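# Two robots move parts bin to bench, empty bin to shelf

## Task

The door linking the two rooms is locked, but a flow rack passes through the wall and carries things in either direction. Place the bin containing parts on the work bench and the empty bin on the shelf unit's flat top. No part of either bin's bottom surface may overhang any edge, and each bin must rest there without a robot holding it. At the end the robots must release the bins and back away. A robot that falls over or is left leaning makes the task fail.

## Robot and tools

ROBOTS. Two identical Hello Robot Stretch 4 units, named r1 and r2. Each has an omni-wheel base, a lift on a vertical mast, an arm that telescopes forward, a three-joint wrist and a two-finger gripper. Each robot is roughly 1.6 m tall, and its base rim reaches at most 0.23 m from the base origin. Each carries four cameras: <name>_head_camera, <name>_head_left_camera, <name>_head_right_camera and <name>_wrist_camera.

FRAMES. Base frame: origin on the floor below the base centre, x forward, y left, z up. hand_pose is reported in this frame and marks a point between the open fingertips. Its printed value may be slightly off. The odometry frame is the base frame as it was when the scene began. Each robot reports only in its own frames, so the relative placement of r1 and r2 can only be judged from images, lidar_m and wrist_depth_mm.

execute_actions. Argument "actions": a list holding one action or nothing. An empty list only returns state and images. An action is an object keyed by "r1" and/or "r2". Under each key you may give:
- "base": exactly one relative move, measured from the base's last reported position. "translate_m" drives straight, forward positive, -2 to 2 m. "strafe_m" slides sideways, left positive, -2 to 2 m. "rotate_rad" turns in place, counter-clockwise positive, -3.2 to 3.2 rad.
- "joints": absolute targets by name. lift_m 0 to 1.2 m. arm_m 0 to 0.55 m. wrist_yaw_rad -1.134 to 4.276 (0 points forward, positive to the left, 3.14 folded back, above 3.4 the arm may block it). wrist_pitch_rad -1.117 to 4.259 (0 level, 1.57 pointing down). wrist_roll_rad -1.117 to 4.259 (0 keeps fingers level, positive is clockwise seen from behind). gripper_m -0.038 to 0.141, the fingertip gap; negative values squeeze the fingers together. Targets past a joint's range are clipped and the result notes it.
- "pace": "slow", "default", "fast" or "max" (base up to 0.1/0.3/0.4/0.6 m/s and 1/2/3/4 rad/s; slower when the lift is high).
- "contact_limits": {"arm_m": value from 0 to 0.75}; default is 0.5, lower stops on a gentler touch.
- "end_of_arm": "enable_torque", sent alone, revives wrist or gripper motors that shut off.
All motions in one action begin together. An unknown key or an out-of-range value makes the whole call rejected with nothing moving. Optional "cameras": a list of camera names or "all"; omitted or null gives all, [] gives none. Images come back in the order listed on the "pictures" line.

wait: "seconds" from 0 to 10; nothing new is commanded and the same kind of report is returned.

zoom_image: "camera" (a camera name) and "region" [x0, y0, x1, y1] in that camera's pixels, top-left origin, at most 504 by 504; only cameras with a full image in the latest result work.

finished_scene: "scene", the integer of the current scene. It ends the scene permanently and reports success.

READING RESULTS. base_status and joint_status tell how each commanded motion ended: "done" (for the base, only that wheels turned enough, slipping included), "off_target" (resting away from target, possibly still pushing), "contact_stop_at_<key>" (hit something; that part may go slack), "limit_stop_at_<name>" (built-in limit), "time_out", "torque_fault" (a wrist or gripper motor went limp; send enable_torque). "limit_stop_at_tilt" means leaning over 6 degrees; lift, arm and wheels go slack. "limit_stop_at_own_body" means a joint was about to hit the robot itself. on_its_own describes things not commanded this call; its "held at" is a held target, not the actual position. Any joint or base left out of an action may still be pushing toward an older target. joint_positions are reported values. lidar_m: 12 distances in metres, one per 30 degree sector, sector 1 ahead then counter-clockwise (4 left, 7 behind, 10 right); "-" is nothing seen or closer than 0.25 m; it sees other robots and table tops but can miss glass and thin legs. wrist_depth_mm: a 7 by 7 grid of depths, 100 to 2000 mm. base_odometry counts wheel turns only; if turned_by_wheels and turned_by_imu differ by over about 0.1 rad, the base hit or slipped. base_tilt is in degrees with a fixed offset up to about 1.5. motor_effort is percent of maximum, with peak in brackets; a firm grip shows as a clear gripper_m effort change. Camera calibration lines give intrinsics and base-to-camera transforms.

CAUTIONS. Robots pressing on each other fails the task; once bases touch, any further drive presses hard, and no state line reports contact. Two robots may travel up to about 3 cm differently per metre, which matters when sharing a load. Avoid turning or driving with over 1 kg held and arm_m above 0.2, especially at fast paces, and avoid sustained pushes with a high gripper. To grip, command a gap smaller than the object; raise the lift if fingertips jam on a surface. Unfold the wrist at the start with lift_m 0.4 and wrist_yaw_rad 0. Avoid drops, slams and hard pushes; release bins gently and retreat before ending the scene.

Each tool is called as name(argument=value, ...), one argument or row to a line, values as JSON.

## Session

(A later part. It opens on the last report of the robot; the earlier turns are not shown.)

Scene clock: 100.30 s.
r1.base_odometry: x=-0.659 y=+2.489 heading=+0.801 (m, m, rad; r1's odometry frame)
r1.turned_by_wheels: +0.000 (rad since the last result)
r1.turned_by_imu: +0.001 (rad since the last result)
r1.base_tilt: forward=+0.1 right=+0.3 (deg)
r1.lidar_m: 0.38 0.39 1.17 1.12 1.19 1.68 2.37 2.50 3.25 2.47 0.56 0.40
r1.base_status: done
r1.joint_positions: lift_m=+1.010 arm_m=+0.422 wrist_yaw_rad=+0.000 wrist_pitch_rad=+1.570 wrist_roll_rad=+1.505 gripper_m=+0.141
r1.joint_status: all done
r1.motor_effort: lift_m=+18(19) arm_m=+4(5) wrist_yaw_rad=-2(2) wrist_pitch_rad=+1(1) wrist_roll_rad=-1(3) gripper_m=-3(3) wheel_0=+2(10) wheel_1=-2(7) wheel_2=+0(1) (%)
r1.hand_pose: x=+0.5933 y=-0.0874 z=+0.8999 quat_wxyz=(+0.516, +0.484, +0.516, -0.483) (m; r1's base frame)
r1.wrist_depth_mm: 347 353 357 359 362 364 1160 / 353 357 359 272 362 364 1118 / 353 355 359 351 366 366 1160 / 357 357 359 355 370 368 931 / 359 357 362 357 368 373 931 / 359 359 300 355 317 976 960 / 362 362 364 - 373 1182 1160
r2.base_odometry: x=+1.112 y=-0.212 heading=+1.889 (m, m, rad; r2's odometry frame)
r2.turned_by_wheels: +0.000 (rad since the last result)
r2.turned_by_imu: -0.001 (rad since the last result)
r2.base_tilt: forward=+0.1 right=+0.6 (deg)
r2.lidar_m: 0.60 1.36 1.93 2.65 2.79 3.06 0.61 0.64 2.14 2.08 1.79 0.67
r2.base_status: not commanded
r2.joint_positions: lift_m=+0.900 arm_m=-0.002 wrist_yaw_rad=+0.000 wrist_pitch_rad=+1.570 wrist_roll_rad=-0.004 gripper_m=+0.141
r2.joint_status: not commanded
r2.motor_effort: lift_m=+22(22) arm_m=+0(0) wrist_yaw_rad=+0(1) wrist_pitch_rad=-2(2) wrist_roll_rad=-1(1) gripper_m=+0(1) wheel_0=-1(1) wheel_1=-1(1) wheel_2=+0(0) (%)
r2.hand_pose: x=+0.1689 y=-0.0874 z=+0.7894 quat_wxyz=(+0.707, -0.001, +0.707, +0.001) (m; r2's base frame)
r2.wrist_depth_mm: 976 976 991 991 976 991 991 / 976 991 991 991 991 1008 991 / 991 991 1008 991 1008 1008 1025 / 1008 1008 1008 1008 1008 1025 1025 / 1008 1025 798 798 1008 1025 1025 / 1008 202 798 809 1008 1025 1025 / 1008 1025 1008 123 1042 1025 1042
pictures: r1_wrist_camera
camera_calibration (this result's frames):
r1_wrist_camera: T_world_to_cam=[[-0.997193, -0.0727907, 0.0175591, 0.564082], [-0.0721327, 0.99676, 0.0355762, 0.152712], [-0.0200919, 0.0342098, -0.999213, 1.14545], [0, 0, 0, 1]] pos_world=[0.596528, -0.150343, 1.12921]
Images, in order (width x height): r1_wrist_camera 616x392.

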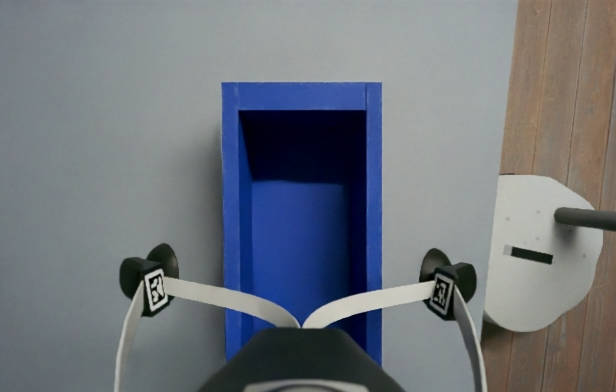

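execute_actions(
  actions=[
    {"r1":{"joints":{"lift_m":0.915}}},
  ],
  cameras=["r1_wrist_camera"],
)

execute_actions(
  actions=[
    {"r1":{"joints":{"gripper_m":0.04}}},
  ],
  cameras=["r1_wrist_camera"],
)

execute_actions(
  actions=[
    {"r1":{"joints":{"lift_m":1.05}}},
  ],
  cameras=["r1_wrist_camera","r1_head_left_camera"],
)

Scene clock: 102.13 s.
r1.base_odometry: x=-0.659 y=+2.489 heading=+0.801 (m, m, rad; r1's odometry frame)
r1.turned_by_wheels: +0.000 (rad since the last result)
r1.turned_by_imu: +0.000 (rad since the last result)
r1.base_tilt: forward=+0.1 right=+0.4 (deg)
r1.lidar_m: 0.37 0.42 1.16 1.12 1.20 1.69 2.37 2.50 3.27 2.49 0.54 0.41
r1.base_status: not commanded
r1.joint_positions: lift_m=+0.916 arm_m=+0.422 wrist_yaw_rad=+0.000 wrist_pitch_rad=+1.571 wrist_roll_rad=+1.505 gripper_m=+0.141
r1.joint_status: all done
r1.motor_effort: lift_m=+9(17) arm_m=+4(4) wrist_yaw_rad=-3(3) wrist_pitch_rad=-3(3) wrist_roll_rad=+0(0) gripper_m=+0(0) wheel_0=+2(2) wheel_1=-2(2) wheel_2=+0(0) (%)
r1.hand_pose: x=+0.5931 y=-0.0874 z=+0.8056 quat_wxyz=(+0.516, +0.483, +0.516, -0.483) (m; r1's base frame)
r1.wrist_depth_mm: 265 266 268 268 271 274 274 / 266 267 181 200 183 274 277 / 267 270 235 260 229 276 277 / 270 271 231 263 229 278 544 / 271 272 231 264 233 278 854 / 273 272 184 266 193 278 854 / 273 273 191 - 205 281 1078
r2.base_odometry: x=+1.112 y=-0.212 heading=+1.889 (m, m, rad; r2's odometry frame)
r2.turned_by_wheels: +0.000 (rad since the last result)
r2.turned_by_imu: +0.000 (rad since the last result)
r2.base_tilt: forward=+0.1 right=+0.6 (deg)
r2.lidar_m: 0.61 1.39 1.94 2.64 2.77 3.07 0.60 0.62 2.15 2.07 1.79 0.66
r2.base_status: not commanded
r2.joint_positions: lift_m=+0.900 arm_m=-0.002 wrist_yaw_rad=+0.000 wrist_pitch_rad=+1.570 wrist_roll_rad=-0.004 gripper_m=+0.141
r2.joint_status: not commanded
r2.motor_effort: lift_m=+21(21) arm_m=+0(0) wrist_yaw_rad=+1(0) wrist_pitch_rad=-2(2) wrist_roll_rad=-2(1) gripper_m=-1(0) wheel_0=-1(1) wheel_1=-1(1) wheel_2=+0(0) (%)
r2.hand_pose: x=+0.1689 y=-0.0874 z=+0.7894 quat_wxyz=(+0.707, -0.001, +0.707, +0.001) (m; r2's base frame)
r2.wrist_depth_mm: 976 991 991 991 991 991 991 / 976 991 991 991 991 991 991 / 991 1008 1008 991 1008 1008 1008 / 1008 1008 991 1008 1008 1008 1008 / 991 1008 798 809 1025 1025 1025 / 1008 203 798 809 1025 1025 1025 / 1025 1008 1025 123 1025 1042 1042
pictures: r1_wrist_camera
camera_calibration (this result's frames):
r1_wrist_camera: T_world_to_cam=[[-0.997149, -0.0731126, 0.0186663, 0.56457], [-0.0724149, 0.996737, 0.0356563, 0.15615], [-0.0212124, 0.0342029, -0.99919, 1.05191], [0, 0, 0, 1]] pos_world=[0.596581, -0.150342, 1.03495]
Images, in order (width x height): r1_wrist_camera 616x392.

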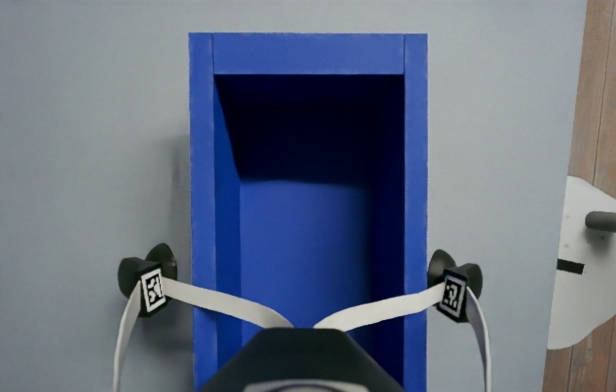

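Scene clock: 104.13 s.
r1.base_odometry: x=-0.659 y=+2.489 heading=+0.801 (m, m, rad; r1's odometry frame)
r1.turned_by_wheels: +0.000 (rad since the last result)
r1.turned_by_imu: +0.000 (rad since the last result)
r1.base_tilt: forward=+0.1 right=+0.3 (deg)
r1.lidar_m: 0.38 0.41 1.16 1.11 1.19 1.71 2.36 2.50 3.27 2.49 0.56 0.42
r1.base_status: not commanded
r1.joint_positions: lift_m=+0.915 arm_m=+0.422 wrist_yaw_rad=+0.000 wrist_pitch_rad=+1.570 wrist_roll_rad=+1.505 gripper_m=+0.041
r1.joint_status: all done
r1.motor_effort: lift_m=+18(18) arm_m=+4(4) wrist_yaw_rad=-2(0) wrist_pitch_rad=-1(14) wrist_roll_rad=+0(0) gripper_m=-31(32) wheel_0=+2(2) wheel_1=-2(2) wheel_2=+0(0) (%)
r1.hand_pose: x=+0.5933 y=-0.0874 z=+0.8049 quat_wxyz=(+0.516, +0.483, +0.516, -0.483) (m; r1's base frame)
r1.wrist_depth_mm: 258 259 163 166 167 267 270 / 259 260 181 202 180 268 270 / 259 263 219 247 211 272 271 / 263 264 218 248 211 273 539 / 265 265 217 249 211 274 866 / 264 177 216 251 186 180 866 / 265 268 169 - 175 276 1078
r2.base_odometry: x=+1.112 y=-0.212 heading=+1.889 (m, m, rad; r2's odometry frame)
r2.turned_by_wheels: +0.000 (rad since the last result)
r2.turned_by_imu: -0.001 (rad since the last result)
r2.base_tilt: forward=+0.0 right=+0.7 (deg)
r2.lidar_m: 0.61 1.37 1.94 2.65 2.80 3.09 0.61 0.64 2.12 2.08 1.80 0.67
r2.base_status: not commanded
r2.joint_positions: lift_m=+0.900 arm_m=-0.002 wrist_yaw_rad=+0.000 wrist_pitch_rad=+1.570 wrist_roll_rad=-0.004 gripper_m=+0.141
r2.joint_status: not commanded
r2.motor_effort: lift_m=+22(22) arm_m=+0(0) wrist_yaw_rad=-1(1) wrist_pitch_rad=-2(2) wrist_roll_rad=-1(1) gripper_m=-2(2) wheel_0=-1(1) wheel_1=-1(1) wheel_2=+0(0) (%)
r2.hand_pose: x=+0.1689 y=-0.0874 z=+0.7894 quat_wxyz=(+0.707, -0.001, +0.707, +0.001) (m; r2's base frame)
r2.wrist_depth_mm: 976 991 991 991 991 991 1008 / 976 991 991 991 1008 1008 1008 / 991 991 1008 1008 991 1008 1008 / 1008 1008 1008 1008 1008 1008 1025 / 1008 1025 798 798 1025 1025 1025 / 1008 202 798 809 1025 1025 1025 / 1025 1025 1025 123 1025 1025 1042
pictures: r1_wrist_camera
camera_calibration (this result's frames):
r1_wrist_camera: T_world_to_cam=[[-0.997163, -0.0731016, 0.0179203, 0.565392], [-0.0724306, 0.996738, 0.0356022, 0.156245], [-0.0204644, 0.0342032, -0.999205, 1.05071], [0, 0, 0, 1]] pos_world=[0.596607, -0.150342, 1.03418]
Images, in order (width x height): r1_wrist_camera 616x392.

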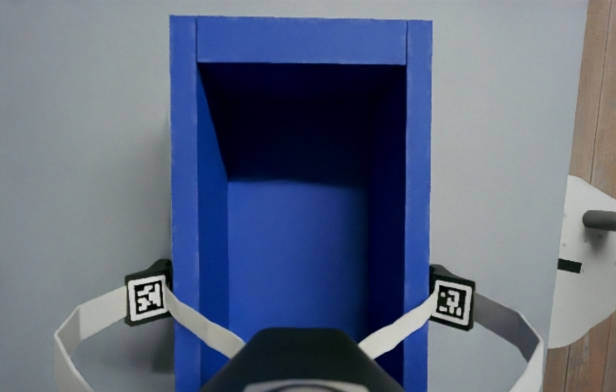

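Scene clock: 105.77 s.
r1.base_odometry: x=-0.659 y=+2.489 heading=+0.801 (m, m, rad; r1's odometry frame)
r1.turned_by_wheels: +0.000 (rad since the last result)
r1.turned_by_imu: +0.000 (rad since the last result)
r1.base_tilt: forward=+0.1 right=+0.3 (deg)
r1.lidar_m: 0.37 0.41 1.15 1.09 1.19 1.69 2.37 2.47 3.24 2.49 0.52 0.38
r1.base_status: not commanded
r1.joint_positions: lift_m=+1.050 arm_m=+0.422 wrist_yaw_rad=+0.000 wrist_pitch_rad=+1.570 wrist_roll_rad=+1.505 gripper_m=+0.041
r1.joint_status: all done
r1.motor_effort: lift_m=+23(25) arm_m=+4(4) wrist_yaw_rad=-2(2) wrist_pitch_rad=+0(1) wrist_roll_rad=+2(2) gripper_m=-29(34) wheel_0=+2(2) wheel_1=-1(2) wheel_2=+0(0) (%)
r1.hand_pose: x=+0.5933 y=-0.0874 z=+0.9395 quat_wxyz=(+0.516, +0.483, +0.516, -0.483) (m; r1's base frame)
r1.wrist_depth_mm: 387 392 163 165 168 402 1205 / 392 394 180 201 181 407 1182 / 392 394 219 246 211 1205 1205 / 397 397 217 248 211 976 1078 / 397 402 217 249 211 976 1008 / 397 177 217 251 187 180 1205 / 399 404 169 - 174 1255 1229
r2.base_odometry: x=+1.112 y=-0.212 heading=+1.889 (m, m, rad; r2's odometry frame)
r2.turned_by_wheels: +0.000 (rad since the last result)
r2.turned_by_imu: +0.000 (rad since the last result)
r2.base_tilt: forward=+0.1 right=+0.7 (deg)
r2.lidar_m: 0.61 1.38 1.92 2.64 2.79 3.07 0.60 0.63 2.14 2.06 1.80 0.66
r2.base_status: not commanded
r2.joint_positions: lift_m=+0.900 arm_m=-0.002 wrist_yaw_rad=+0.000 wrist_pitch_rad=+1.570 wrist_roll_rad=-0.004 gripper_m=+0.141
r2.joint_status: not commanded
r2.motor_effort: lift_m=+22(22) arm_m=-1(0) wrist_yaw_rad=+2(0) wrist_pitch_rad=-2(2) wrist_roll_rad=-1(1) gripper_m=+2(1) wheel_0=-1(1) wheel_1=-1(1) wheel_2=+0(0) (%)
r2.hand_pose: x=+0.1689 y=-0.0874 z=+0.7894 quat_wxyz=(+0.707, -0.001, +0.707, +0.001) (m; r2's base frame)
r2.wrist_depth_mm: 976 976 991 976 976 991 991 / 991 991 991 991 991 991 1008 / 991 991 1008 991 1008 1008 1008 / 991 991 1008 1008 1008 1008 1008 / 1008 1008 798 798 1025 1008 1025 / 1025 202 809 798 1025 1025 1025 / 1025 1008 1025 123 1042 1042 1042
pictures: r1_head_left_camera, r1_wrist_camera
camera_calibration (this result's frames):
r1_wrist_camera: T_world_to_cam=[[-0.997164, -0.0731018, 0.0179013, 0.563005], [-0.0724314, 0.996738, 0.0356008, 0.151456], [-0.0204454, 0.0342032, -0.999206, 1.18518], [0, 0, 0, 1]] pos_world=[0.59661, -0.150342, 1.16877]
Images, in order (width x height): r1_head_left_camera 420x672, r1_wrist_camera 616x392.

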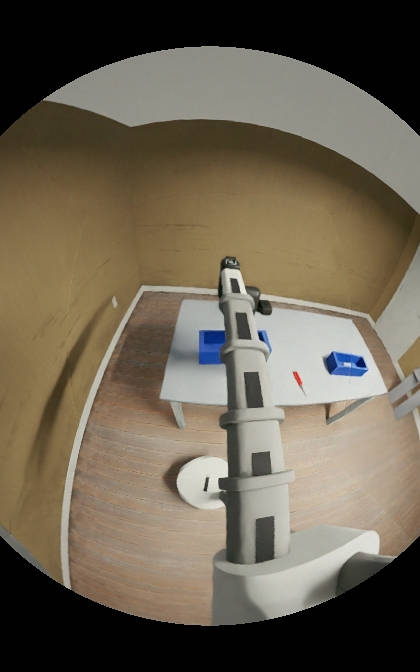

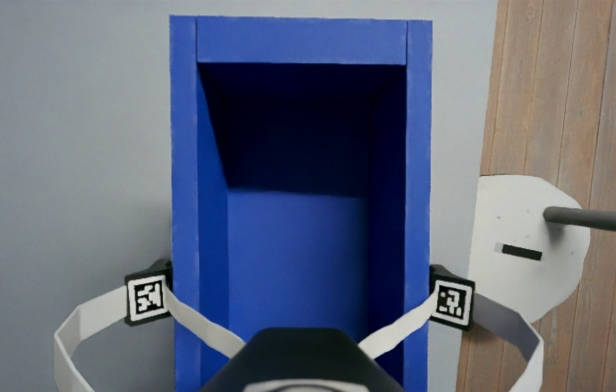

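execute_actions(
  actions=[
    {"r1":{"base":{"translate_m":-0.35},"joints":{"arm_m":0.05}}},
  ],
  cameras=[],
)

execute_actions(
  actions=[
    {"r1":{"base":{"rotate_rad":-1.53},"joints":{"wrist_roll_rad":0.0}}},
  ],
  cameras=["r1_head_camera","r1_head_left_camera"],
)

Scene clock: 109.10 s.
r1.base_odometry: x=-0.902 y=+2.238 heading=+0.801 (m, m, rad; r1's odometry frame)
r1.turned_by_wheels: +0.000 (rad since the last result)
r1.turned_by_imu: +0.002 (rad since the last result)
r1.base_tilt: forward=+0.1 right=+0.3 (deg)
r1.lidar_m: 0.25 0.25 1.18 1.13 1.18 1.73 2.01 2.14 3.01 2.55 0.25 0.25
r1.base_status: done
r1.joint_positions: lift_m=+1.050 arm_m=+0.051 wrist_yaw_rad=+0.000 wrist_pitch_rad=+1.570 wrist_roll_rad=+1.505 gripper_m=+0.041
r1.joint_status: all done
r1.motor_effort: lift_m=+23(24) arm_m=-4(7) wrist_yaw_rad=-2(2) wrist_pitch_rad=+0(2) wrist_roll_rad=+2(1) gripper_m=-26(30) wheel_0=-3(9) wheel_1=-1(7) wheel_2=+1(12) (%)
r1.hand_pose: x=+0.2218 y=-0.0874 z=+0.9395 quat_wxyz=(+0.516, +0.483, +0.516, -0.483) (m; r1's base frame)
r1.wrist_depth_mm: 1160 1138 163 165 167 1160 1205 / 1138 1138 180 201 181 1229 1229 / 1138 1160 217 247 212 1205 1205 / 1160 1182 217 249 211 1229 1205 / 1160 1160 216 251 212 1205 820 / 976 177 216 251 187 179 1205 / 1205 1182 168 - 175 1229 1229
r2.base_odometry: x=+1.112 y=-0.212 heading=+1.889 (m, m, rad; r2's odometry frame)
r2.turned_by_wheels: +0.000 (rad since the last result)
r2.turned_by_imu: -0.001 (rad since the last result)
r2.base_tilt: forward=+0.1 right=+0.7 (deg)
r2.lidar_m: 0.59 1.37 1.91 2.65 2.78 3.04 0.60 0.64 2.14 2.07 1.79 0.67
r2.base_status: not commanded
r2.joint_positions: lift_m=+0.900 arm_m=-0.002 wrist_yaw_rad=+0.000 wrist_pitch_rad=+1.570 wrist_roll_rad=-0.004 gripper_m=+0.141
r2.joint_status: not commanded
r2.motor_effort: lift_m=+22(22) arm_m=-1(0) wrist_yaw_rad=-1(0) wrist_pitch_rad=-2(2) wrist_roll_rad=-1(1) gripper_m=+2(0) wheel_0=-1(1) wheel_1=-1(1) wheel_2=+0(1) (%)
r2.hand_pose: x=+0.1689 y=-0.0874 z=+0.7894 quat_wxyz=(+0.707, -0.001, +0.707, +0.001) (m; r2's base frame)
r2.wrist_depth_mm: 976 976 976 976 1008 991 991 / 991 991 976 991 1008 991 1008 / 991 991 991 991 991 1008 1008 / 991 991 991 1008 1008 1008 1025 / 1008 1008 798 798 1008 1025 1025 / 1008 202 798 798 1025 1025 1025 / 1025 1042 1008 122 1025 1025 1042
pictures: none
No camera images: the call's "cameras" was empty. Leave "cameras" out to get every camera's image.

Scene clock: 111.43 s.
r1.base_odometry: x=-0.902 y=+2.238 heading=-0.728 (m, m, rad; r1's odometry frame)
r1.turned_by_wheels: -1.529 (rad since the last result)
r1.turned_by_imu: -1.492 (rad since the last result)
r1.base_tilt: forward=+0.1 right=+0.3 (deg)
r1.lidar_m: 0.28 0.98 0.76 0.73 1.50 1.18 1.12 1.25 1.86 1.99 2.16 0.27
r1.base_status: done
r1.joint_positions: lift_m=+1.050 arm_m=+0.051 wrist_yaw_rad=+0.000 wrist_pitch_rad=+1.570 wrist_roll_rad=+0.000 gripper_m=+0.041
r1.joint_status: all done
r1.motor_effort: lift_m=+23(23) arm_m=-4(4) wrist_yaw_rad=-3(3) wrist_pitch_rad=+0(0) wrist_roll_rad=+0(5) gripper_m=-33(32) wheel_0=+4(7) wheel_1=+2(6) wheel_2=+2(9) (%)
r1.hand_pose: x=+0.2220 y=-0.0874 z=+0.9395 quat_wxyz=(+0.707, +0.000, +0.707, +0.000) (m; r1's base frame)
r1.wrist_depth_mm: 1138 1138 163 165 167 1182 1182 / 1160 1138 181 202 180 1182 1229 / 1182 1160 218 245 211 1229 1205 / 1160 1182 217 248 211 1205 1229 / 1182 1160 218 250 211 1182 1229 / 1205 176 216 251 186 180 1229 / 1205 1205 168 - 174 1229 1229
r2.base_odometry: x=+1.112 y=-0.212 heading=+1.889 (m, m, rad; r2's odometry frame)
r2.turned_by_wheels: +0.000 (rad since the last result)
r2.turned_by_imu: -0.001 (rad since the last result)
r2.base_tilt: forward=+0.1 right=+0.7 (deg)
r2.lidar_m: 0.60 1.38 1.94 2.65 2.77 3.06 0.62 0.63 2.15 2.08 1.79 0.65
r2.base_status: not commanded
r2.joint_positions: lift_m=+0.900 arm_m=-0.002 wrist_yaw_rad=+0.000 wrist_pitch_rad=+1.570 wrist_roll_rad=-0.004 gripper_m=+0.141
r2.joint_status: not commanded
r2.motor_effort: lift_m=+22(21) arm_m=+0(0) wrist_yaw_rad=-1(2) wrist_pitch_rad=-1(1) wrist_roll_rad=-1(1) gripper_m=-1(0) wheel_0=-1(1) wheel_1=-1(0) wheel_2=+0(0) (%)
r2.hand_pose: x=+0.1689 y=-0.0874 z=+0.7894 quat_wxyz=(+0.707, -0.001, +0.707, +0.001) (m; r2's base frame)
r2.wrist_depth_mm: 976 976 991 991 991 991 1008 / 976 991 991 991 991 1008 1008 / 991 991 991 1008 1008 1008 991 / 1008 1008 1008 991 1008 1008 1025 / 1008 1008 798 798 1008 1008 1025 / 1008 202 798 798 1025 1042 1025 / 1042 1025 1008 123 1025 1025 1025
pictures: r1_head_camera, r1_head_left_camera
Images, in order (width x height): r1_head_camera 420x560, r1_head_left_camera 420x672.

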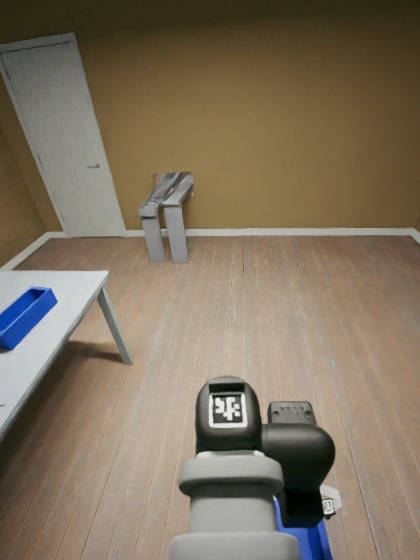

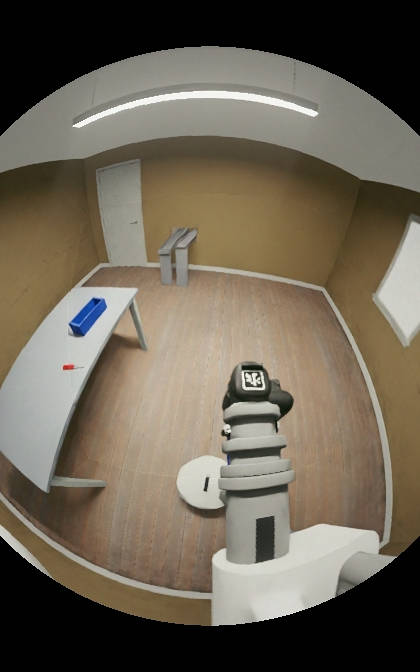

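execute_actions(
  actions=[
    {"r1":{"base":{"translate_m":1.75},"pace":"fast"}},
  ],
  cameras=["r1_head_camera"],
)

Scene clock: 118.43 s.
r1.base_odometry: x=+0.404 y=+1.073 heading=-0.728 (m, m, rad; r1's odometry frame)
r1.turned_by_wheels: +0.000 (rad since the last result)
r1.turned_by_imu: -0.007 (rad since the last result)
r1.base_tilt: forward=+0.1 right=+0.3 (deg)
r1.lidar_m: 0.29 0.84 2.22 2.56 0.78 0.95 2.87 2.87 2.20 2.14 1.85 0.25
r1.base_status: done
r1.joint_positions: lift_m=+1.050 arm_m=+0.051 wrist_yaw_rad=+0.000 wrist_pitch_rad=+1.570 wrist_roll_rad=+0.000 gripper_m=+0.041
r1.joint_status: not commanded
r1.motor_effort: lift_m=+23(23) arm_m=-5(4) wrist_yaw_rad=-2(2) wrist_pitch_rad=+1(1) wrist_roll_rad=+1(0) gripper_m=-30(31) wheel_0=+2(7) wheel_1=+1(8) wheel_2=+0(10) (%)
r1.hand_pose: x=+0.2220 y=-0.0874 z=+0.9395 quat_wxyz=(+0.707, +0.000, +0.707, +0.000) (m; r1's base frame)
r1.wrist_depth_mm: 1138 1160 163 165 167 1160 1205 / 1138 1138 180 202 180 1182 1205 / 1160 1160 217 247 211 1205 1205 / 1182 1182 218 249 212 1205 1182 / 1138 1182 216 249 213 1182 1229 / 1205 177 216 251 187 179 1229 / 1205 1205 169 - 174 1205 1205
r2.base_odometry: x=+1.112 y=-0.212 heading=+1.889 (m, m, rad; r2's odometry frame)
r2.turned_by_wheels: +0.000 (rad since the last result)
r2.turned_by_imu: -0.002 (rad since the last result)
r2.base_tilt: forward=+0.1 right=+0.7 (deg)
r2.lidar_m: 0.60 1.38 1.93 2.63 2.78 3.05 0.58 0.62 2.13 2.05 1.78 0.67
r2.base_status: not commanded
r2.joint_positions: lift_m=+0.900 arm_m=-0.002 wrist_yaw_rad=+0.000 wrist_pitch_rad=+1.570 wrist_roll_rad=-0.004 gripper_m=+0.141
r2.joint_status: not commanded
r2.motor_effort: lift_m=+22(22) arm_m=+0(0) wrist_yaw_rad=+0(0) wrist_pitch_rad=-2(2) wrist_roll_rad=-2(2) gripper_m=+1(1) wheel_0=+0(1) wheel_1=-1(1) wheel_2=+0(0) (%)
r2.hand_pose: x=+0.1689 y=-0.0874 z=+0.7894 quat_wxyz=(+0.707, -0.001, +0.707, +0.001) (m; r2's base frame)
r2.wrist_depth_mm: 976 976 991 991 991 991 1008 / 991 976 1008 991 991 991 1008 / 991 991 1008 991 1008 991 1008 / 1008 1008 991 1008 1008 1008 1025 / 1008 1008 798 809 1008 1025 1025 / 1008 202 798 798 1025 1025 1025 / 1025 1025 1025 123 1042 1042 1025
pictures: r1_head_camera
Images, in order (width x height): r1_head_camera 420x560.

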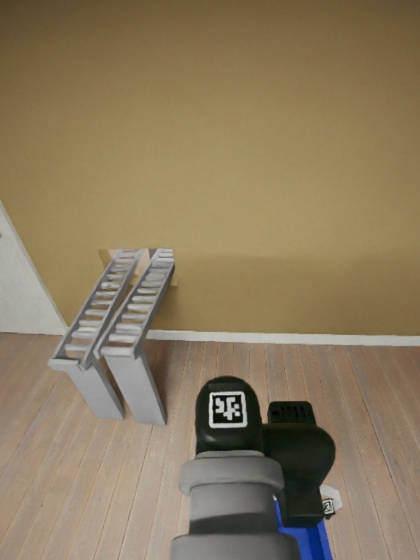

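execute_actions(
  actions=[
    {"r1":{"base":{"strafe_m":0.52}}},
  ],
  cameras=[],
)

execute_actions(
  actions=[
    {"r1":{"joints":{"arm_m":0.35}}},
  ],
  cameras=["r1_head_camera","r1_head_left_camera","r1_head_right_camera","r1_wrist_camera"],
)

Scene clock: 122.00 s.
r1.base_odometry: x=+0.751 y=+1.462 heading=-0.728 (m, m, rad; r1's odometry frame)
r1.turned_by_wheels: +0.000 (rad since the last result)
r1.turned_by_imu: +0.001 (rad since the last result)
r1.base_tilt: forward=+0.1 right=+0.4 (deg)
r1.lidar_m: 0.29 0.83 2.04 2.02 0.61 0.44 0.47 3.05 2.72 2.67 1.91 0.25
r1.base_status: done
r1.joint_positions: lift_m=+1.050 arm_m=+0.051 wrist_yaw_rad=+0.000 wrist_pitch_rad=+1.570 wrist_roll_rad=+0.000 gripper_m=+0.041
r1.joint_status: not commanded
r1.motor_effort: lift_m=+22(23) arm_m=-4(4) wrist_yaw_rad=-3(2) wrist_pitch_rad=+0(1) wrist_roll_rad=+0(0) gripper_m=-35(32) wheel_0=-1(12) wheel_1=+0(7) wheel_2=+0(0) (%)
r1.hand_pose: x=+0.2220 y=-0.0874 z=+0.9395 quat_wxyz=(+0.707, +0.000, +0.707, +0.000) (m; r1's base frame)
r1.wrist_depth_mm: 1138 1118 163 166 167 1182 1205 / 1160 1160 180 202 180 1182 1182 / 1182 1160 218 247 211 1205 1182 / 1160 1160 216 249 211 1205 1182 / 1182 1205 217 251 212 1229 1205 / 1160 177 216 251 187 179 1205 / 1205 1205 169 - 174 1229 1229
r2.base_odometry: x=+1.112 y=-0.212 heading=+1.889 (m, m, rad; r2's odometry frame)
r2.turned_by_wheels: +0.000 (rad since the last result)
r2.turned_by_imu: -0.001 (rad since the last result)
r2.base_tilt: forward=+0.1 right=+0.6 (deg)
r2.lidar_m: 0.61 1.37 1.92 2.62 2.77 3.08 0.61 0.63 2.13 2.07 1.81 0.66
r2.base_status: not commanded
r2.joint_positions: lift_m=+0.900 arm_m=-0.002 wrist_yaw_rad=+0.000 wrist_pitch_rad=+1.570 wrist_roll_rad=-0.004 gripper_m=+0.141
r2.joint_status: not commanded
r2.motor_effort: lift_m=+22(22) arm_m=+0(0) wrist_yaw_rad=+0(1) wrist_pitch_rad=-2(2) wrist_roll_rad=-1(2) gripper_m=+0(1) wheel_0=+0(1) wheel_1=-1(0) wheel_2=-1(0) (%)
r2.hand_pose: x=+0.1689 y=-0.0874 z=+0.7894 quat_wxyz=(+0.707, -0.001, +0.707, +0.001) (m; r2's base frame)
r2.wrist_depth_mm: 976 976 976 991 991 991 1008 / 976 991 991 991 991 991 1008 / 991 991 1008 991 991 1008 1008 / 1008 991 1008 1008 1008 1025 1008 / 1008 1008 798 809 1025 1025 1025 / 1008 202 798 798 1025 1025 1025 / 1008 1025 1008 123 1025 1042 1042
pictures: none
No camera images: the call's "cameras" was empty. Leave "cameras" out to get every camera's image.

Scene clock: 124.00 s.
r1.base_odometry: x=+0.751 y=+1.462 heading=-0.728 (m, m, rad; r1's odometry frame)
r1.turned_by_wheels: +0.000 (rad since the last result)
r1.turned_by_imu: +0.001 (rad since the last result)
r1.base_tilt: forward=+0.2 right=+0.3 (deg)
r1.lidar_m: 0.34 0.79 2.08 2.00 0.60 0.44 0.45 3.03 2.73 2.65 1.91 0.34
r1.base_status: not commanded
r1.joint_positions: lift_m=+1.050 arm_m=+0.349 wrist_yaw_rad=+0.000 wrist_pitch_rad=+1.570 wrist_roll_rad=+0.000 gripper_m=+0.041
r1.joint_status: all done
r1.motor_effort: lift_m=+22(22) arm_m=+4(6) wrist_yaw_rad=-3(3) wrist_pitch_rad=+1(1) wrist_roll_rad=-1(1) gripper_m=-30(30) wheel_0=-1(1) wheel_1=+0(0) wheel_2=+0(0) (%)
r1.hand_pose: x=+0.5204 y=-0.0874 z=+0.9395 quat_wxyz=(+0.708, +0.000, +0.707, +0.000) (m; r1's base frame)
r1.wrist_depth_mm: 1160 549 163 166 167 1160 1205 / 1160 1138 180 202 180 1182 1182 / 1160 1138 217 246 211 1205 1182 / 1138 1160 217 248 211 1182 1205 / 1182 1182 217 252 211 1182 1205 / 1182 177 216 252 186 179 1205 / 1182 1229 169 - 174 1229 1255
r2.base_odometry: x=+1.112 y=-0.212 heading=+1.889 (m, m, rad; r2's odometry frame)
r2.turned_by_wheels: +0.000 (rad since the last result)
r2.turned_by_imu: -0.001 (rad since the last result)
r2.base_tilt: forward=+0.1 right=+0.7 (deg)
r2.lidar_m: 0.61 1.38 1.93 2.64 2.76 3.08 0.61 0.62 2.12 2.07 1.80 0.67
r2.base_status: not commanded
r2.joint_positions: lift_m=+0.900 arm_m=-0.002 wrist_yaw_rad=+0.000 wrist_pitch_rad=+1.570 wrist_roll_rad=-0.004 gripper_m=+0.141
r2.joint_status: not commanded
r2.motor_effort: lift_m=+21(22) arm_m=+0(0) wrist_yaw_rad=-1(0) wrist_pitch_rad=-2(2) wrist_roll_rad=-2(1) gripper_m=-2(2) wheel_0=-1(1) wheel_1=-1(0) wheel_2=-1(0) (%)
r2.hand_pose: x=+0.1689 y=-0.0874 z=+0.7894 quat_wxyz=(+0.707, -0.001, +0.707, +0.001) (m; r2's base frame)
r2.wrist_depth_mm: 976 976 991 991 991 991 1008 / 976 991 976 1008 991 991 991 / 991 991 991 1008 1008 1025 1008 / 991 991 991 991 1008 1008 1008 / 1008 991 798 809 1025 1025 1025 / 1008 202 798 798 1025 1025 1042 / 1025 1008 1025 123 1025 1025 1042
pictures: r1_head_camera, r1_head_left_camera, r1_head_right_camera, r1_wrist_camera
camera_calibration (this result's frames):
r1_wrist_camera: T_world_to_cam=[[0.00741478, -0.999802, 0.0184865, -0.114062], [-0.999383, -0.0067744, 0.0344656, 0.541921], [-0.0343335, -0.0187307, -0.999235, 1.1864], [0, 0, 0, 1]] pos_world=[0.583166, -0.0881463, 1.16892]
Images, in order (width x height): r1_head_camera 420x560, r1_head_left_camera 420x672, r1_head_right_camera 420x672, r1_wrist_camera 616x392.

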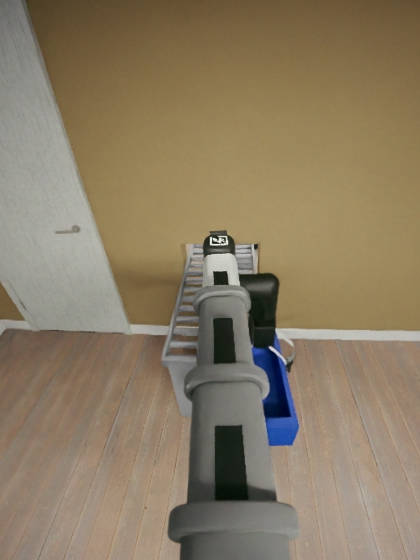

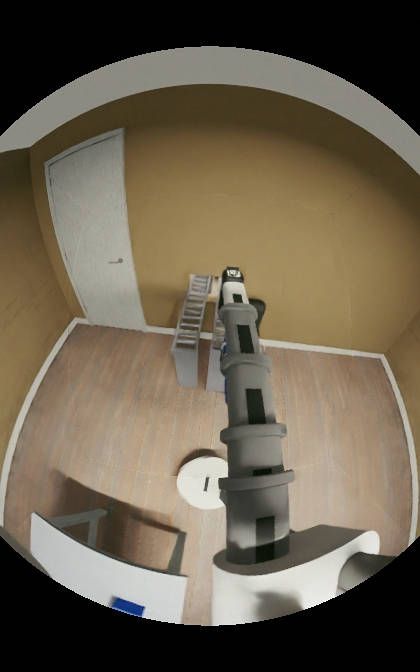

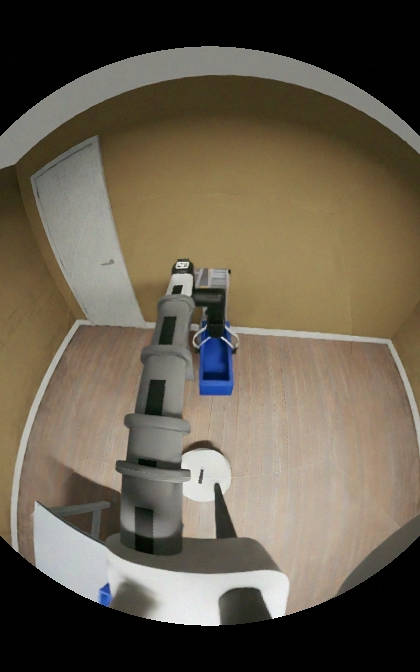

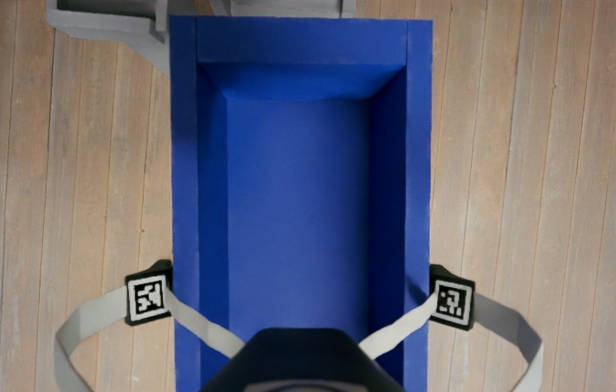

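zoom_image(
  camera="r1_wrist_camera",
  region=[30,0,460,90],
)

zoom_image(
  camera="r1_head_right_camera",
  region=[150,240,290,400],
)

Region (30, 0, 460, 90) of r1_wrist_camera's 616x392 image, scaled by 1.172; it fills the top 105 rows of this view, and the rest is white.

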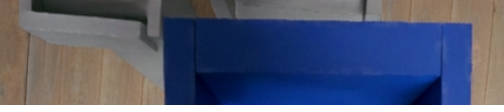

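Region (150, 240, 290, 400) of r1_head_right_camera's 420x672 image, scaled by 3.150, with more detail than that image has; it fills the left 441 columns of this view, and the rest is white.

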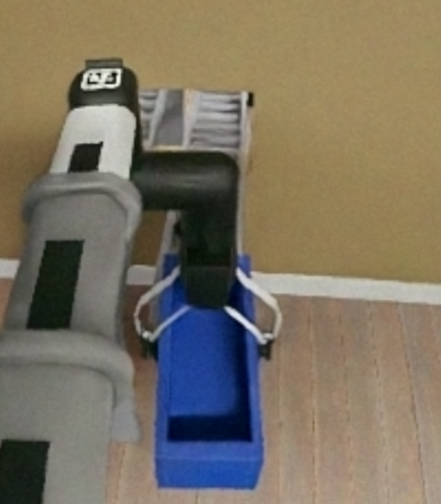

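execute_actions(
  actions=[
    {"r1":{"base":{"strafe_m":0.025},"pace":"slow"}},
  ],
  cameras=["r1_wrist_camera"],
)

execute_actions(
  actions=[
    {"r1":{"base":{"translate_m":0.27},"joints":{"arm_m":0.5,"wrist_pitch_rad":1.68,"lift_m":0.97},"pace":"slow"}},
  ],
  cameras=["r1_head_right_camera","r1_head_left_camera","r2_head_camera"],
)

Scene clock: 126.33 s.
r1.base_odometry: x=+0.767 y=+1.480 heading=-0.728 (m, m, rad; r1's odometry frame)
r1.turned_by_wheels: +0.000 (rad since the last result)
r1.turned_by_imu: +0.000 (rad since the last result)
r1.base_tilt: forward=+0.1 right=+0.4 (deg)
r1.lidar_m: 0.33 0.82 2.03 1.98 0.57 0.44 0.44 3.04 2.72 2.69 1.93 0.36
r1.base_status: done
r1.joint_positions: lift_m=+1.050 arm_m=+0.349 wrist_yaw_rad=+0.000 wrist_pitch_rad=+1.570 wrist_roll_rad=+0.000 gripper_m=+0.041
r1.joint_status: not commanded
r1.motor_effort: lift_m=+22(23) arm_m=+5(5) wrist_yaw_rad=-3(3) wrist_pitch_rad=+2(1) wrist_roll_rad=+0(0) gripper_m=-28(32) wheel_0=-5(8) wheel_1=+3(13) wheel_2=+0(1) (%)
r1.hand_pose: x=+0.5204 y=-0.0874 z=+0.9395 quat_wxyz=(+0.708, +0.000, +0.707, +0.000) (m; r1's base frame)
r1.wrist_depth_mm: 1138 559 163 165 167 1182 1182 / 1138 1182 181 202 180 1182 1182 / 1138 1160 216 247 211 1205 1205 / 1182 1160 218 248 211 1229 1205 / 1160 1182 216 249 211 1182 1205 / 1160 176 217 250 186 179 1229 / 1205 1160 169 - 175 1229 1229
r2.base_odometry: x=+1.112 y=-0.212 heading=+1.889 (m, m, rad; r2's odometry frame)
r2.turned_by_wheels: +0.000 (rad since the last result)
r2.turned_by_imu: -0.001 (rad since the last result)
r2.base_tilt: forward=+0.1 right=+0.6 (deg)
r2.lidar_m: 0.61 1.37 1.94 2.65 2.77 3.09 0.62 0.62 2.13 2.07 1.81 0.65
r2.base_status: not commanded
r2.joint_positions: lift_m=+0.900 arm_m=-0.002 wrist_yaw_rad=+0.000 wrist_pitch_rad=+1.570 wrist_roll_rad=-0.004 gripper_m=+0.141
r2.joint_status: not commanded
r2.motor_effort: lift_m=+22(22) arm_m=+0(0) wrist_yaw_rad=+0(1) wrist_pitch_rad=-2(2) wrist_roll_rad=-2(1) gripper_m=+0(0) wheel_0=-1(1) wheel_1=-1(0) wheel_2=+0(0) (%)
r2.hand_pose: x=+0.1689 y=-0.0874 z=+0.7894 quat_wxyz=(+0.707, -0.001, +0.707, +0.001) (m; r2's base frame)
r2.wrist_depth_mm: 976 976 991 991 976 991 991 / 991 991 991 991 991 1008 1008 / 991 991 991 1008 1008 1008 1008 / 991 991 1008 991 1008 1008 1025 / 991 1008 798 798 1008 1025 1025 / 1008 202 798 809 1025 1008 1025 / 1025 1025 1025 123 1025 1042 1042
pictures: r1_wrist_camera
camera_calibration (this result's frames):
r1_wrist_camera: T_world_to_cam=[[0.00741472, -0.999802, 0.0184865, -0.114062], [-0.999383, -0.00677434, 0.0344655, 0.541923], [-0.0343334, -0.0187307, -0.999235, 1.1864], [0, 0, 0, 1]] pos_world=[0.583167, -0.0881463, 1.16892]
Images, in order (width x height): r1_wrist_camera 616x392.

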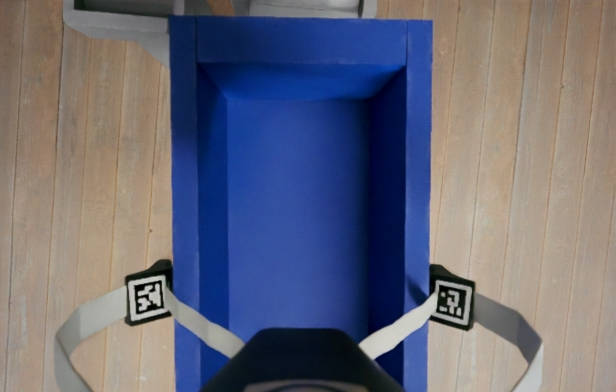

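Scene clock: 130.33 s.
r1.base_odometry: x=+0.968 y=+1.301 heading=-0.728 (m, m, rad; r1's odometry frame)
r1.turned_by_wheels: +0.000 (rad since the last result)
r1.turned_by_imu: +0.000 (rad since the last result)
r1.base_tilt: forward=+0.1 right=+0.3 (deg)
r1.lidar_m: 0.44 0.51 1.85 1.97 0.92 0.73 0.72 3.31 2.76 2.71 1.57 0.50
r1.base_status: done
r1.joint_positions: lift_m=+0.970 arm_m=+0.499 wrist_yaw_rad=+0.000 wrist_pitch_rad=+1.679 wrist_roll_rad=+0.000 gripper_m=+0.041
r1.joint_status: all done
r1.motor_effort: lift_m=+19(25) arm_m=+5(5) wrist_yaw_rad=-2(3) wrist_pitch_rad=+2(5) wrist_roll_rad=+1(1) gripper_m=-31(35) wheel_0=+3(8) wheel_1=+4(6) wheel_2=-4(9) (%)
r1.hand_pose: x=+0.6389 y=-0.0874 z=+0.8615 quat_wxyz=(+0.668, +0.000, +0.744, +0.000) (m; r1's base frame)
r1.wrist_depth_mm: 452 1025 163 165 167 1042 1060 / 459 459 181 202 181 1060 1078 / 466 473 218 246 211 1118 1098 / 535 488 217 248 211 1118 1118 / 517 496 216 249 211 1138 1160 / 1138 176 216 250 186 179 1182 / 1160 1138 168 - 174 1205 1182
r2.base_odometry: x=+1.112 y=-0.212 heading=+1.889 (m, m, rad; r2's odometry frame)
r2.turned_by_wheels: +0.000 (rad since the last result)
r2.turned_by_imu: -0.001 (rad since the last result)
r2.base_tilt: forward=+0.1 right=+0.7 (deg)
r2.lidar_m: 0.61 1.37 1.92 2.64 2.77 3.07 0.59 0.64 2.12 2.07 1.81 0.67
r2.base_status: not commanded
r2.joint_positions: lift_m=+0.900 arm_m=-0.002 wrist_yaw_rad=+0.000 wrist_pitch_rad=+1.570 wrist_roll_rad=-0.004 gripper_m=+0.141
r2.joint_status: not commanded
r2.motor_effort: lift_m=+22(22) arm_m=-1(0) wrist_yaw_rad=+2(2) wrist_pitch_rad=-2(2) wrist_roll_rad=-1(1) gripper_m=-2(2) wheel_0=-1(1) wheel_1=-1(0) wheel_2=+0(1) (%)
r2.hand_pose: x=+0.1689 y=-0.0874 z=+0.7894 quat_wxyz=(+0.707, -0.001, +0.707, +0.001) (m; r2's base frame)
r2.wrist_depth_mm: 976 991 991 991 991 991 991 / 991 991 991 991 1025 991 1008 / 991 1008 1008 991 1008 1008 1008 / 991 1008 1008 1008 1025 1025 1025 / 991 1008 798 798 1025 1025 1025 / 1008 202 798 798 1008 1025 1025 / 1008 1025 1025 123 1042 1025 1042
pictures: r1_head_left_camera, r1_head_right_camera, r2_head_camera
Images, in order (width x height): r1_head_left_camera 420x672, r1_head_right_camera 420x672, r2_head_camera 420x560.

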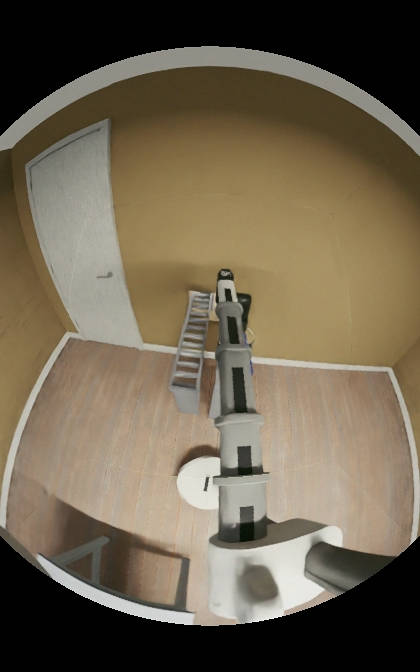

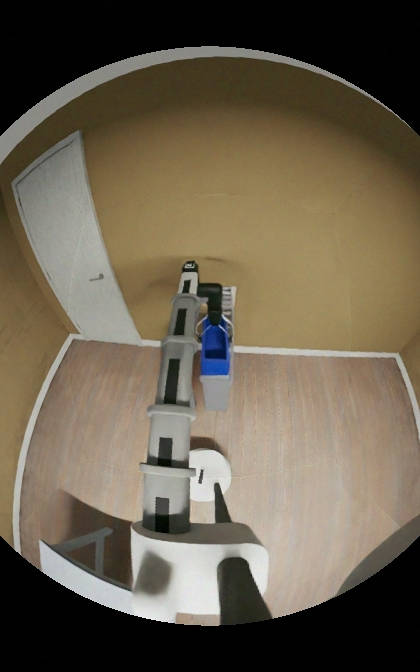

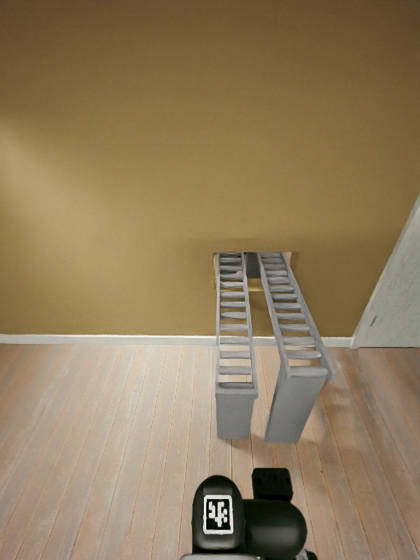

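execute_actions(
  actions=[
    {"r1":{"base":{"translate_m":0.04},"joints":{"arm_m":0.54,"lift_m":0.90},"pace":"slow"}},
  ],
  cameras=["r1_head_right_camera","r1_wrist_camera"],
)

zoom_image(
  camera="r1_head_right_camera",
  region=[150,240,290,420],
)

Scene clock: 132.20 s.
r1.base_odometry: x=+0.998 y=+1.274 heading=-0.728 (m, m, rad; r1's odometry frame)
r1.turned_by_wheels: +0.000 (rad since the last result)
r1.turned_by_imu: +0.001 (rad since the last result)
r1.base_tilt: forward=+0.1 right=+0.4 (deg)
r1.lidar_m: 0.46 0.47 1.83 1.98 1.00 0.75 0.73 3.37 2.78 2.74 1.52 0.50
r1.base_status: done
r1.joint_positions: lift_m=+0.900 arm_m=+0.539 wrist_yaw_rad=+0.000 wrist_pitch_rad=+1.679 wrist_roll_rad=+0.000 gripper_m=+0.041
r1.joint_status: all done
r1.motor_effort: lift_m=+19(15) arm_m=+5(5) wrist_yaw_rad=-2(2) wrist_pitch_rad=+2(3) wrist_roll_rad=+1(0) gripper_m=-32(30) wheel_0=+5(6) wheel_1=+3(4) wheel_2=-4(8) (%)
r1.hand_pose: x=+0.6789 y=-0.0874 z=+0.7915 quat_wxyz=(+0.668, +0.000, +0.744, +0.000) (m; r1's base frame)
r1.wrist_depth_mm: 946 373 163 165 167 976 960 / 392 373 180 202 180 1008 1008 / 392 392 217 246 211 1025 1042 / 404 410 217 248 211 1042 1060 / 421 424 217 250 212 1042 1060 / 433 177 217 253 186 179 1078 / 415 433 169 - 174 1118 1118
r2.base_odometry: x=+1.112 y=-0.212 heading=+1.889 (m, m, rad; r2's odometry frame)
r2.turned_by_wheels: +0.000 (rad since the last result)
r2.turned_by_imu: +0.000 (rad since the last result)
r2.base_tilt: forward=+0.1 right=+0.7 (deg)
r2.lidar_m: 0.60 1.39 1.93 2.65 2.78 3.07 0.62 0.62 2.12 2.07 1.79 0.67
r2.base_status: not commanded
r2.joint_positions: lift_m=+0.900 arm_m=-0.002 wrist_yaw_rad=+0.000 wrist_pitch_rad=+1.570 wrist_roll_rad=-0.004 gripper_m=+0.141
r2.joint_status: not commanded
r2.motor_effort: lift_m=+22(22) arm_m=+0(0) wrist_yaw_rad=+0(1) wrist_pitch_rad=-1(2) wrist_roll_rad=-2(2) gripper_m=-2(1) wheel_0=-1(1) wheel_1=+0(0) wheel_2=+0(0) (%)
r2.hand_pose: x=+0.1689 y=-0.0874 z=+0.7894 quat_wxyz=(+0.707, -0.001, +0.707, +0.001) (m; r2's base frame)
r2.wrist_depth_mm: 976 976 991 991 991 1008 991 / 991 991 991 991 1008 1008 1008 / 991 991 1008 1008 1008 1008 1008 / 991 1008 1008 991 1008 1008 1008 / 1008 1008 798 798 1008 1008 1025 / 1025 202 798 809 1025 1042 1042 / 1025 1025 1025 123 1025 1042 1042
pictures: r1_head_right_camera, r1_wrist_camera
camera_calibration (this result's frames):
r1_wrist_camera: T_world_to_cam=[[0.00923702, -0.999803, 0.0175835, -0.113024], [-0.989631, -0.0066197, 0.143479, 0.612459], [-0.143334, -0.0187265, -0.989497, 1.11024], [0, 0, 0, 1]] pos_world=[0.766288, -0.0881561, 1.0127]
Images, in order (width x height): r1_head_right_camera 420x672, r1_wrist_camera 616x392.

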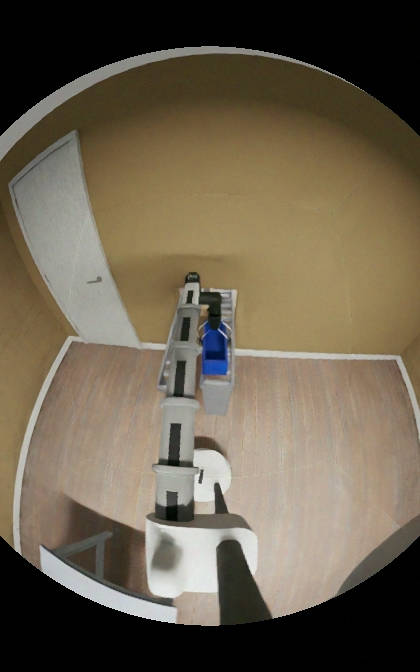

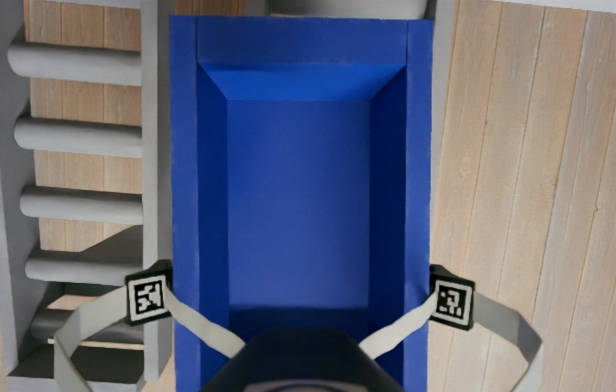

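Region (150, 240, 290, 420) of r1_head_right_camera's 420x672 image, scaled by 2.800, with more detail than that image has.

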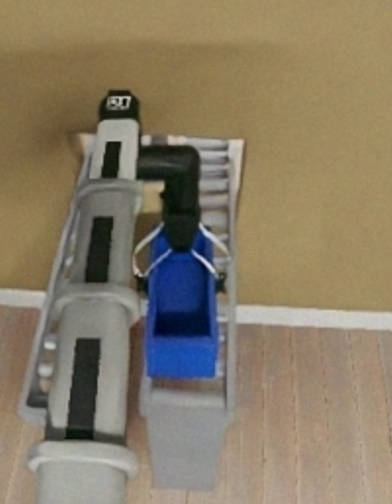

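execute_actions(
  actions=[
    {"r1":{"base":{"strafe_m":-0.02},"joints":{"wrist_roll_rad":0.09},"pace":"slow"}},
  ],
  cameras=["r1_head_right_camera","r1_wrist_camera"],
)

zoom_image(
  camera="r1_head_right_camera",
  region=[150,240,290,420],
)

Scene clock: 134.50 s.
r1.base_odometry: x=+0.985 y=+1.259 heading=-0.728 (m, m, rad; r1's odometry frame)
r1.turned_by_wheels: +0.000 (rad since the last result)
r1.turned_by_imu: +0.000 (rad since the last result)
r1.base_tilt: forward=+0.1 right=+0.3 (deg)
r1.lidar_m: 0.48 0.47 1.83 1.98 0.98 0.75 0.77 3.35 2.73 2.71 1.53 0.46
r1.base_status: done
r1.joint_positions: lift_m=+0.900 arm_m=+0.539 wrist_yaw_rad=+0.000 wrist_pitch_rad=+1.679 wrist_roll_rad=+0.090 gripper_m=+0.041
r1.joint_status: all done
r1.motor_effort: lift_m=+19(19) arm_m=+5(5) wrist_yaw_rad=-3(2) wrist_pitch_rad=+3(3) wrist_roll_rad=+1(4) gripper_m=-30(30) wheel_0=+3(8) wheel_1=-3(11) wheel_2=+0(1) (%)
r1.hand_pose: x=+0.6789 y=-0.0874 z=+0.7915 quat_wxyz=(+0.667, +0.030, +0.744, -0.033) (m; r1's base frame)
r1.wrist_depth_mm: 931 377 163 166 167 976 991 / 375 377 180 201 180 1008 1008 / 960 407 217 246 211 1025 1025 / 991 407 217 249 211 1060 1025 / 427 413 217 250 212 1060 1078 / 421 178 217 251 186 180 1098 / 430 436 169 - 174 1138 1138
r2.base_odometry: x=+1.112 y=-0.212 heading=+1.889 (m, m, rad; r2's odometry frame)
r2.turned_by_wheels: +0.000 (rad since the last result)
r2.turned_by_imu: -0.001 (rad since the last result)
r2.base_tilt: forward=+0.1 right=+0.7 (deg)
r2.lidar_m: 0.61 1.38 1.92 2.63 2.76 3.09 0.60 0.63 2.15 2.06 1.80 0.66
r2.base_status: not commanded
r2.joint_positions: lift_m=+0.900 arm_m=-0.002 wrist_yaw_rad=+0.000 wrist_pitch_rad=+1.570 wrist_roll_rad=-0.004 gripper_m=+0.141
r2.joint_status: not commanded
r2.motor_effort: lift_m=+21(22) arm_m=+0(0) wrist_yaw_rad=-1(0) wrist_pitch_rad=-2(2) wrist_roll_rad=-2(2) gripper_m=-2(0) wheel_0=-1(0) wheel_1=-1(0) wheel_2=+0(0) (%)
r2.hand_pose: x=+0.1689 y=-0.0874 z=+0.7894 quat_wxyz=(+0.707, -0.001, +0.707, +0.001) (m; r2's base frame)
r2.wrist_depth_mm: 976 976 976 976 991 991 991 / 991 991 991 991 991 991 1008 / 976 991 1008 991 1008 1008 1008 / 991 991 1008 1008 1008 1008 1008 / 1008 1008 798 798 1008 1008 1042 / 1025 202 798 809 1025 1025 1042 / 1025 1008 1025 123 1042 1025 1042
pictures: r1_head_right_camera, r1_wrist_camera
camera_calibration (this result's frames):
r1_wrist_camera: T_world_to_cam=[[-0.0797878, -0.996439, 0.0272651, -0.0599579], [-0.98623, 0.0828862, 0.143109, 0.618269], [-0.144859, -0.0154713, -0.989331, 1.11143], [0, 0, 0, 1]] pos_world=[0.765972, -0.093795, 1.01273]
Images, in order (width x height): r1_head_right_camera 420x672, r1_wrist_camera 616x392.

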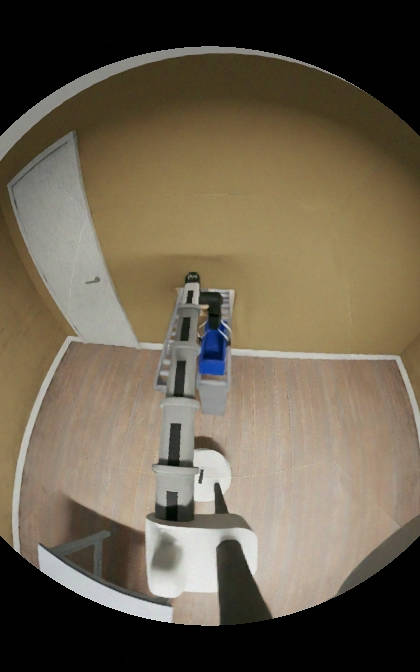

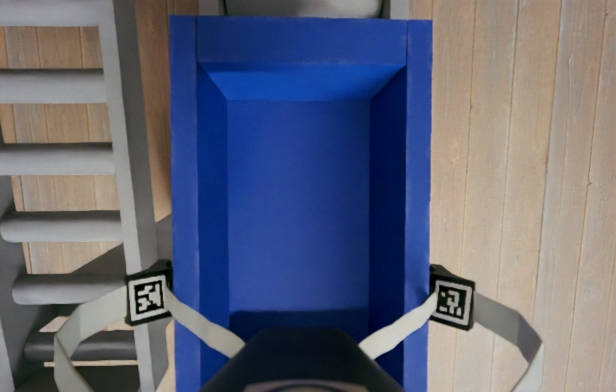

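Region (150, 240, 290, 420) of r1_head_right_camera's 420x672 image, scaled by 2.800, with more detail than that image has.

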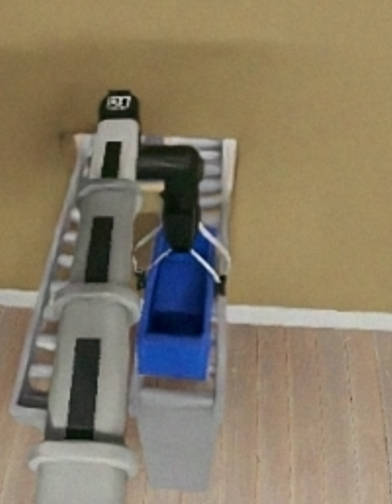

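execute_actions(
  actions=[
    {"r1":{"joints":{"lift_m":0.86},"pace":"slow"}},
  ],
  cameras=["r1_head_right_camera","r1_wrist_camera"],
)

zoom_image(
  camera="r1_head_right_camera",
  region=[170,290,270,420],
)

Scene clock: 136.23 s.
r1.base_odometry: x=+0.985 y=+1.259 heading=-0.728 (m, m, rad; r1's odometry frame)
r1.turned_by_wheels: +0.000 (rad since the last result)
r1.turned_by_imu: +0.000 (rad since the last result)
r1.base_tilt: forward=+0.1 right=+0.4 (deg)
r1.lidar_m: 0.48 0.48 1.82 1.99 1.01 0.74 0.77 3.37 2.77 2.69 1.52 0.47
r1.base_status: not commanded
r1.joint_positions: lift_m=+0.860 arm_m=+0.539 wrist_yaw_rad=+0.000 wrist_pitch_rad=+1.679 wrist_roll_rad=+0.090 gripper_m=+0.041
r1.joint_status: all done
r1.motor_effort: lift_m=+19(20) arm_m=+5(5) wrist_yaw_rad=-2(3) wrist_pitch_rad=+3(2) wrist_roll_rad=+1(2) gripper_m=-32(30) wheel_0=+3(3) wheel_1=-3(3) wheel_2=+0(0) (%)
r1.hand_pose: x=+0.6789 y=-0.0874 z=+0.7515 quat_wxyz=(+0.667, +0.030, +0.744, -0.033) (m; r1's base frame)
r1.wrist_depth_mm: 904 904 163 165 167 946 931 / 336 917 180 201 180 960 976 / 946 960 217 246 211 991 991 / 960 931 217 248 212 1008 1025 / 375 375 217 250 211 1025 1042 / 384 176 216 251 186 180 1042 / 397 404 169 - 174 1078 1098
r2.base_odometry: x=+1.112 y=-0.212 heading=+1.889 (m, m, rad; r2's odometry frame)
r2.turned_by_wheels: +0.000 (rad since the last result)
r2.turned_by_imu: +0.000 (rad since the last result)
r2.base_tilt: forward=+0.1 right=+0.7 (deg)
r2.lidar_m: 0.60 1.38 1.91 2.64 2.76 3.08 0.62 0.63 2.14 2.07 1.80 0.67
r2.base_status: not commanded
r2.joint_positions: lift_m=+0.900 arm_m=-0.002 wrist_yaw_rad=+0.000 wrist_pitch_rad=+1.570 wrist_roll_rad=-0.004 gripper_m=+0.141
r2.joint_status: not commanded
r2.motor_effort: lift_m=+22(22) arm_m=+0(0) wrist_yaw_rad=+0(0) wrist_pitch_rad=-2(2) wrist_roll_rad=-1(1) gripper_m=-1(1) wheel_0=-1(1) wheel_1=-1(0) wheel_2=+0(0) (%)
r2.hand_pose: x=+0.1689 y=-0.0874 z=+0.7894 quat_wxyz=(+0.707, -0.001, +0.707, +0.001) (m; r2's base frame)
r2.wrist_depth_mm: 976 976 976 991 991 1008 991 / 991 991 976 991 1008 1008 1008 / 991 991 991 991 1008 1008 1025 / 1008 991 1008 1008 1025 1008 1025 / 1008 1008 788 798 1008 1025 1025 / 1008 203 798 809 1025 1025 1025 / 1025 1025 1025 123 1042 1042 1042
pictures: r1_head_right_camera, r1_wrist_camera
camera_calibration (this result's frames):
r1_wrist_camera: T_world_to_cam=[[-0.0797907, -0.996439, 0.0272654, -0.0588651], [-0.98623, 0.082889, 0.143108, 0.623997], [-0.144859, -0.0154712, -0.989331, 1.07185], [0, 0, 0, 1]] pos_world=[0.765974, -0.0937952, 0.972723]
Images, in order (width x height): r1_head_right_camera 420x672, r1_wrist_camera 616x392.

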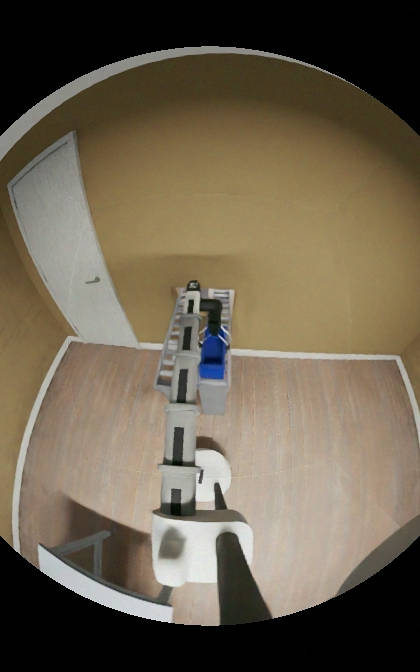

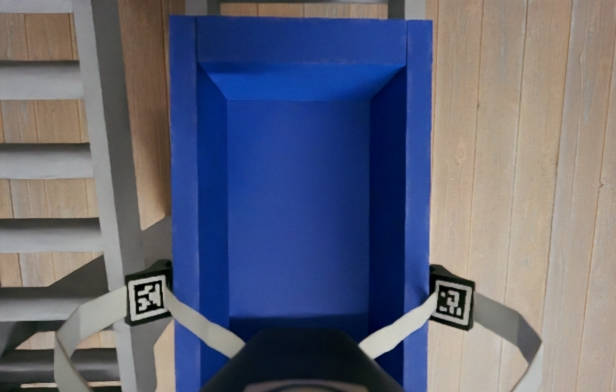

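Region (170, 290, 270, 420) of r1_head_right_camera's 420x672 image, scaled by 3.877, with more detail than that image has; it fills the left 388 columns of this view, and the rest is white.

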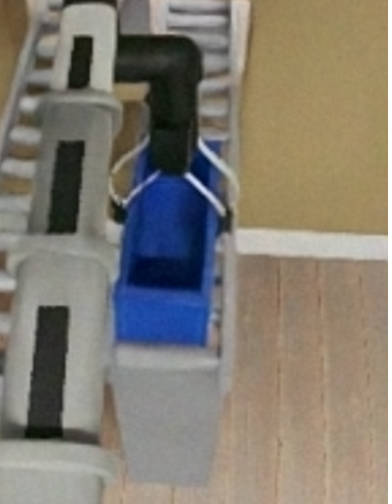

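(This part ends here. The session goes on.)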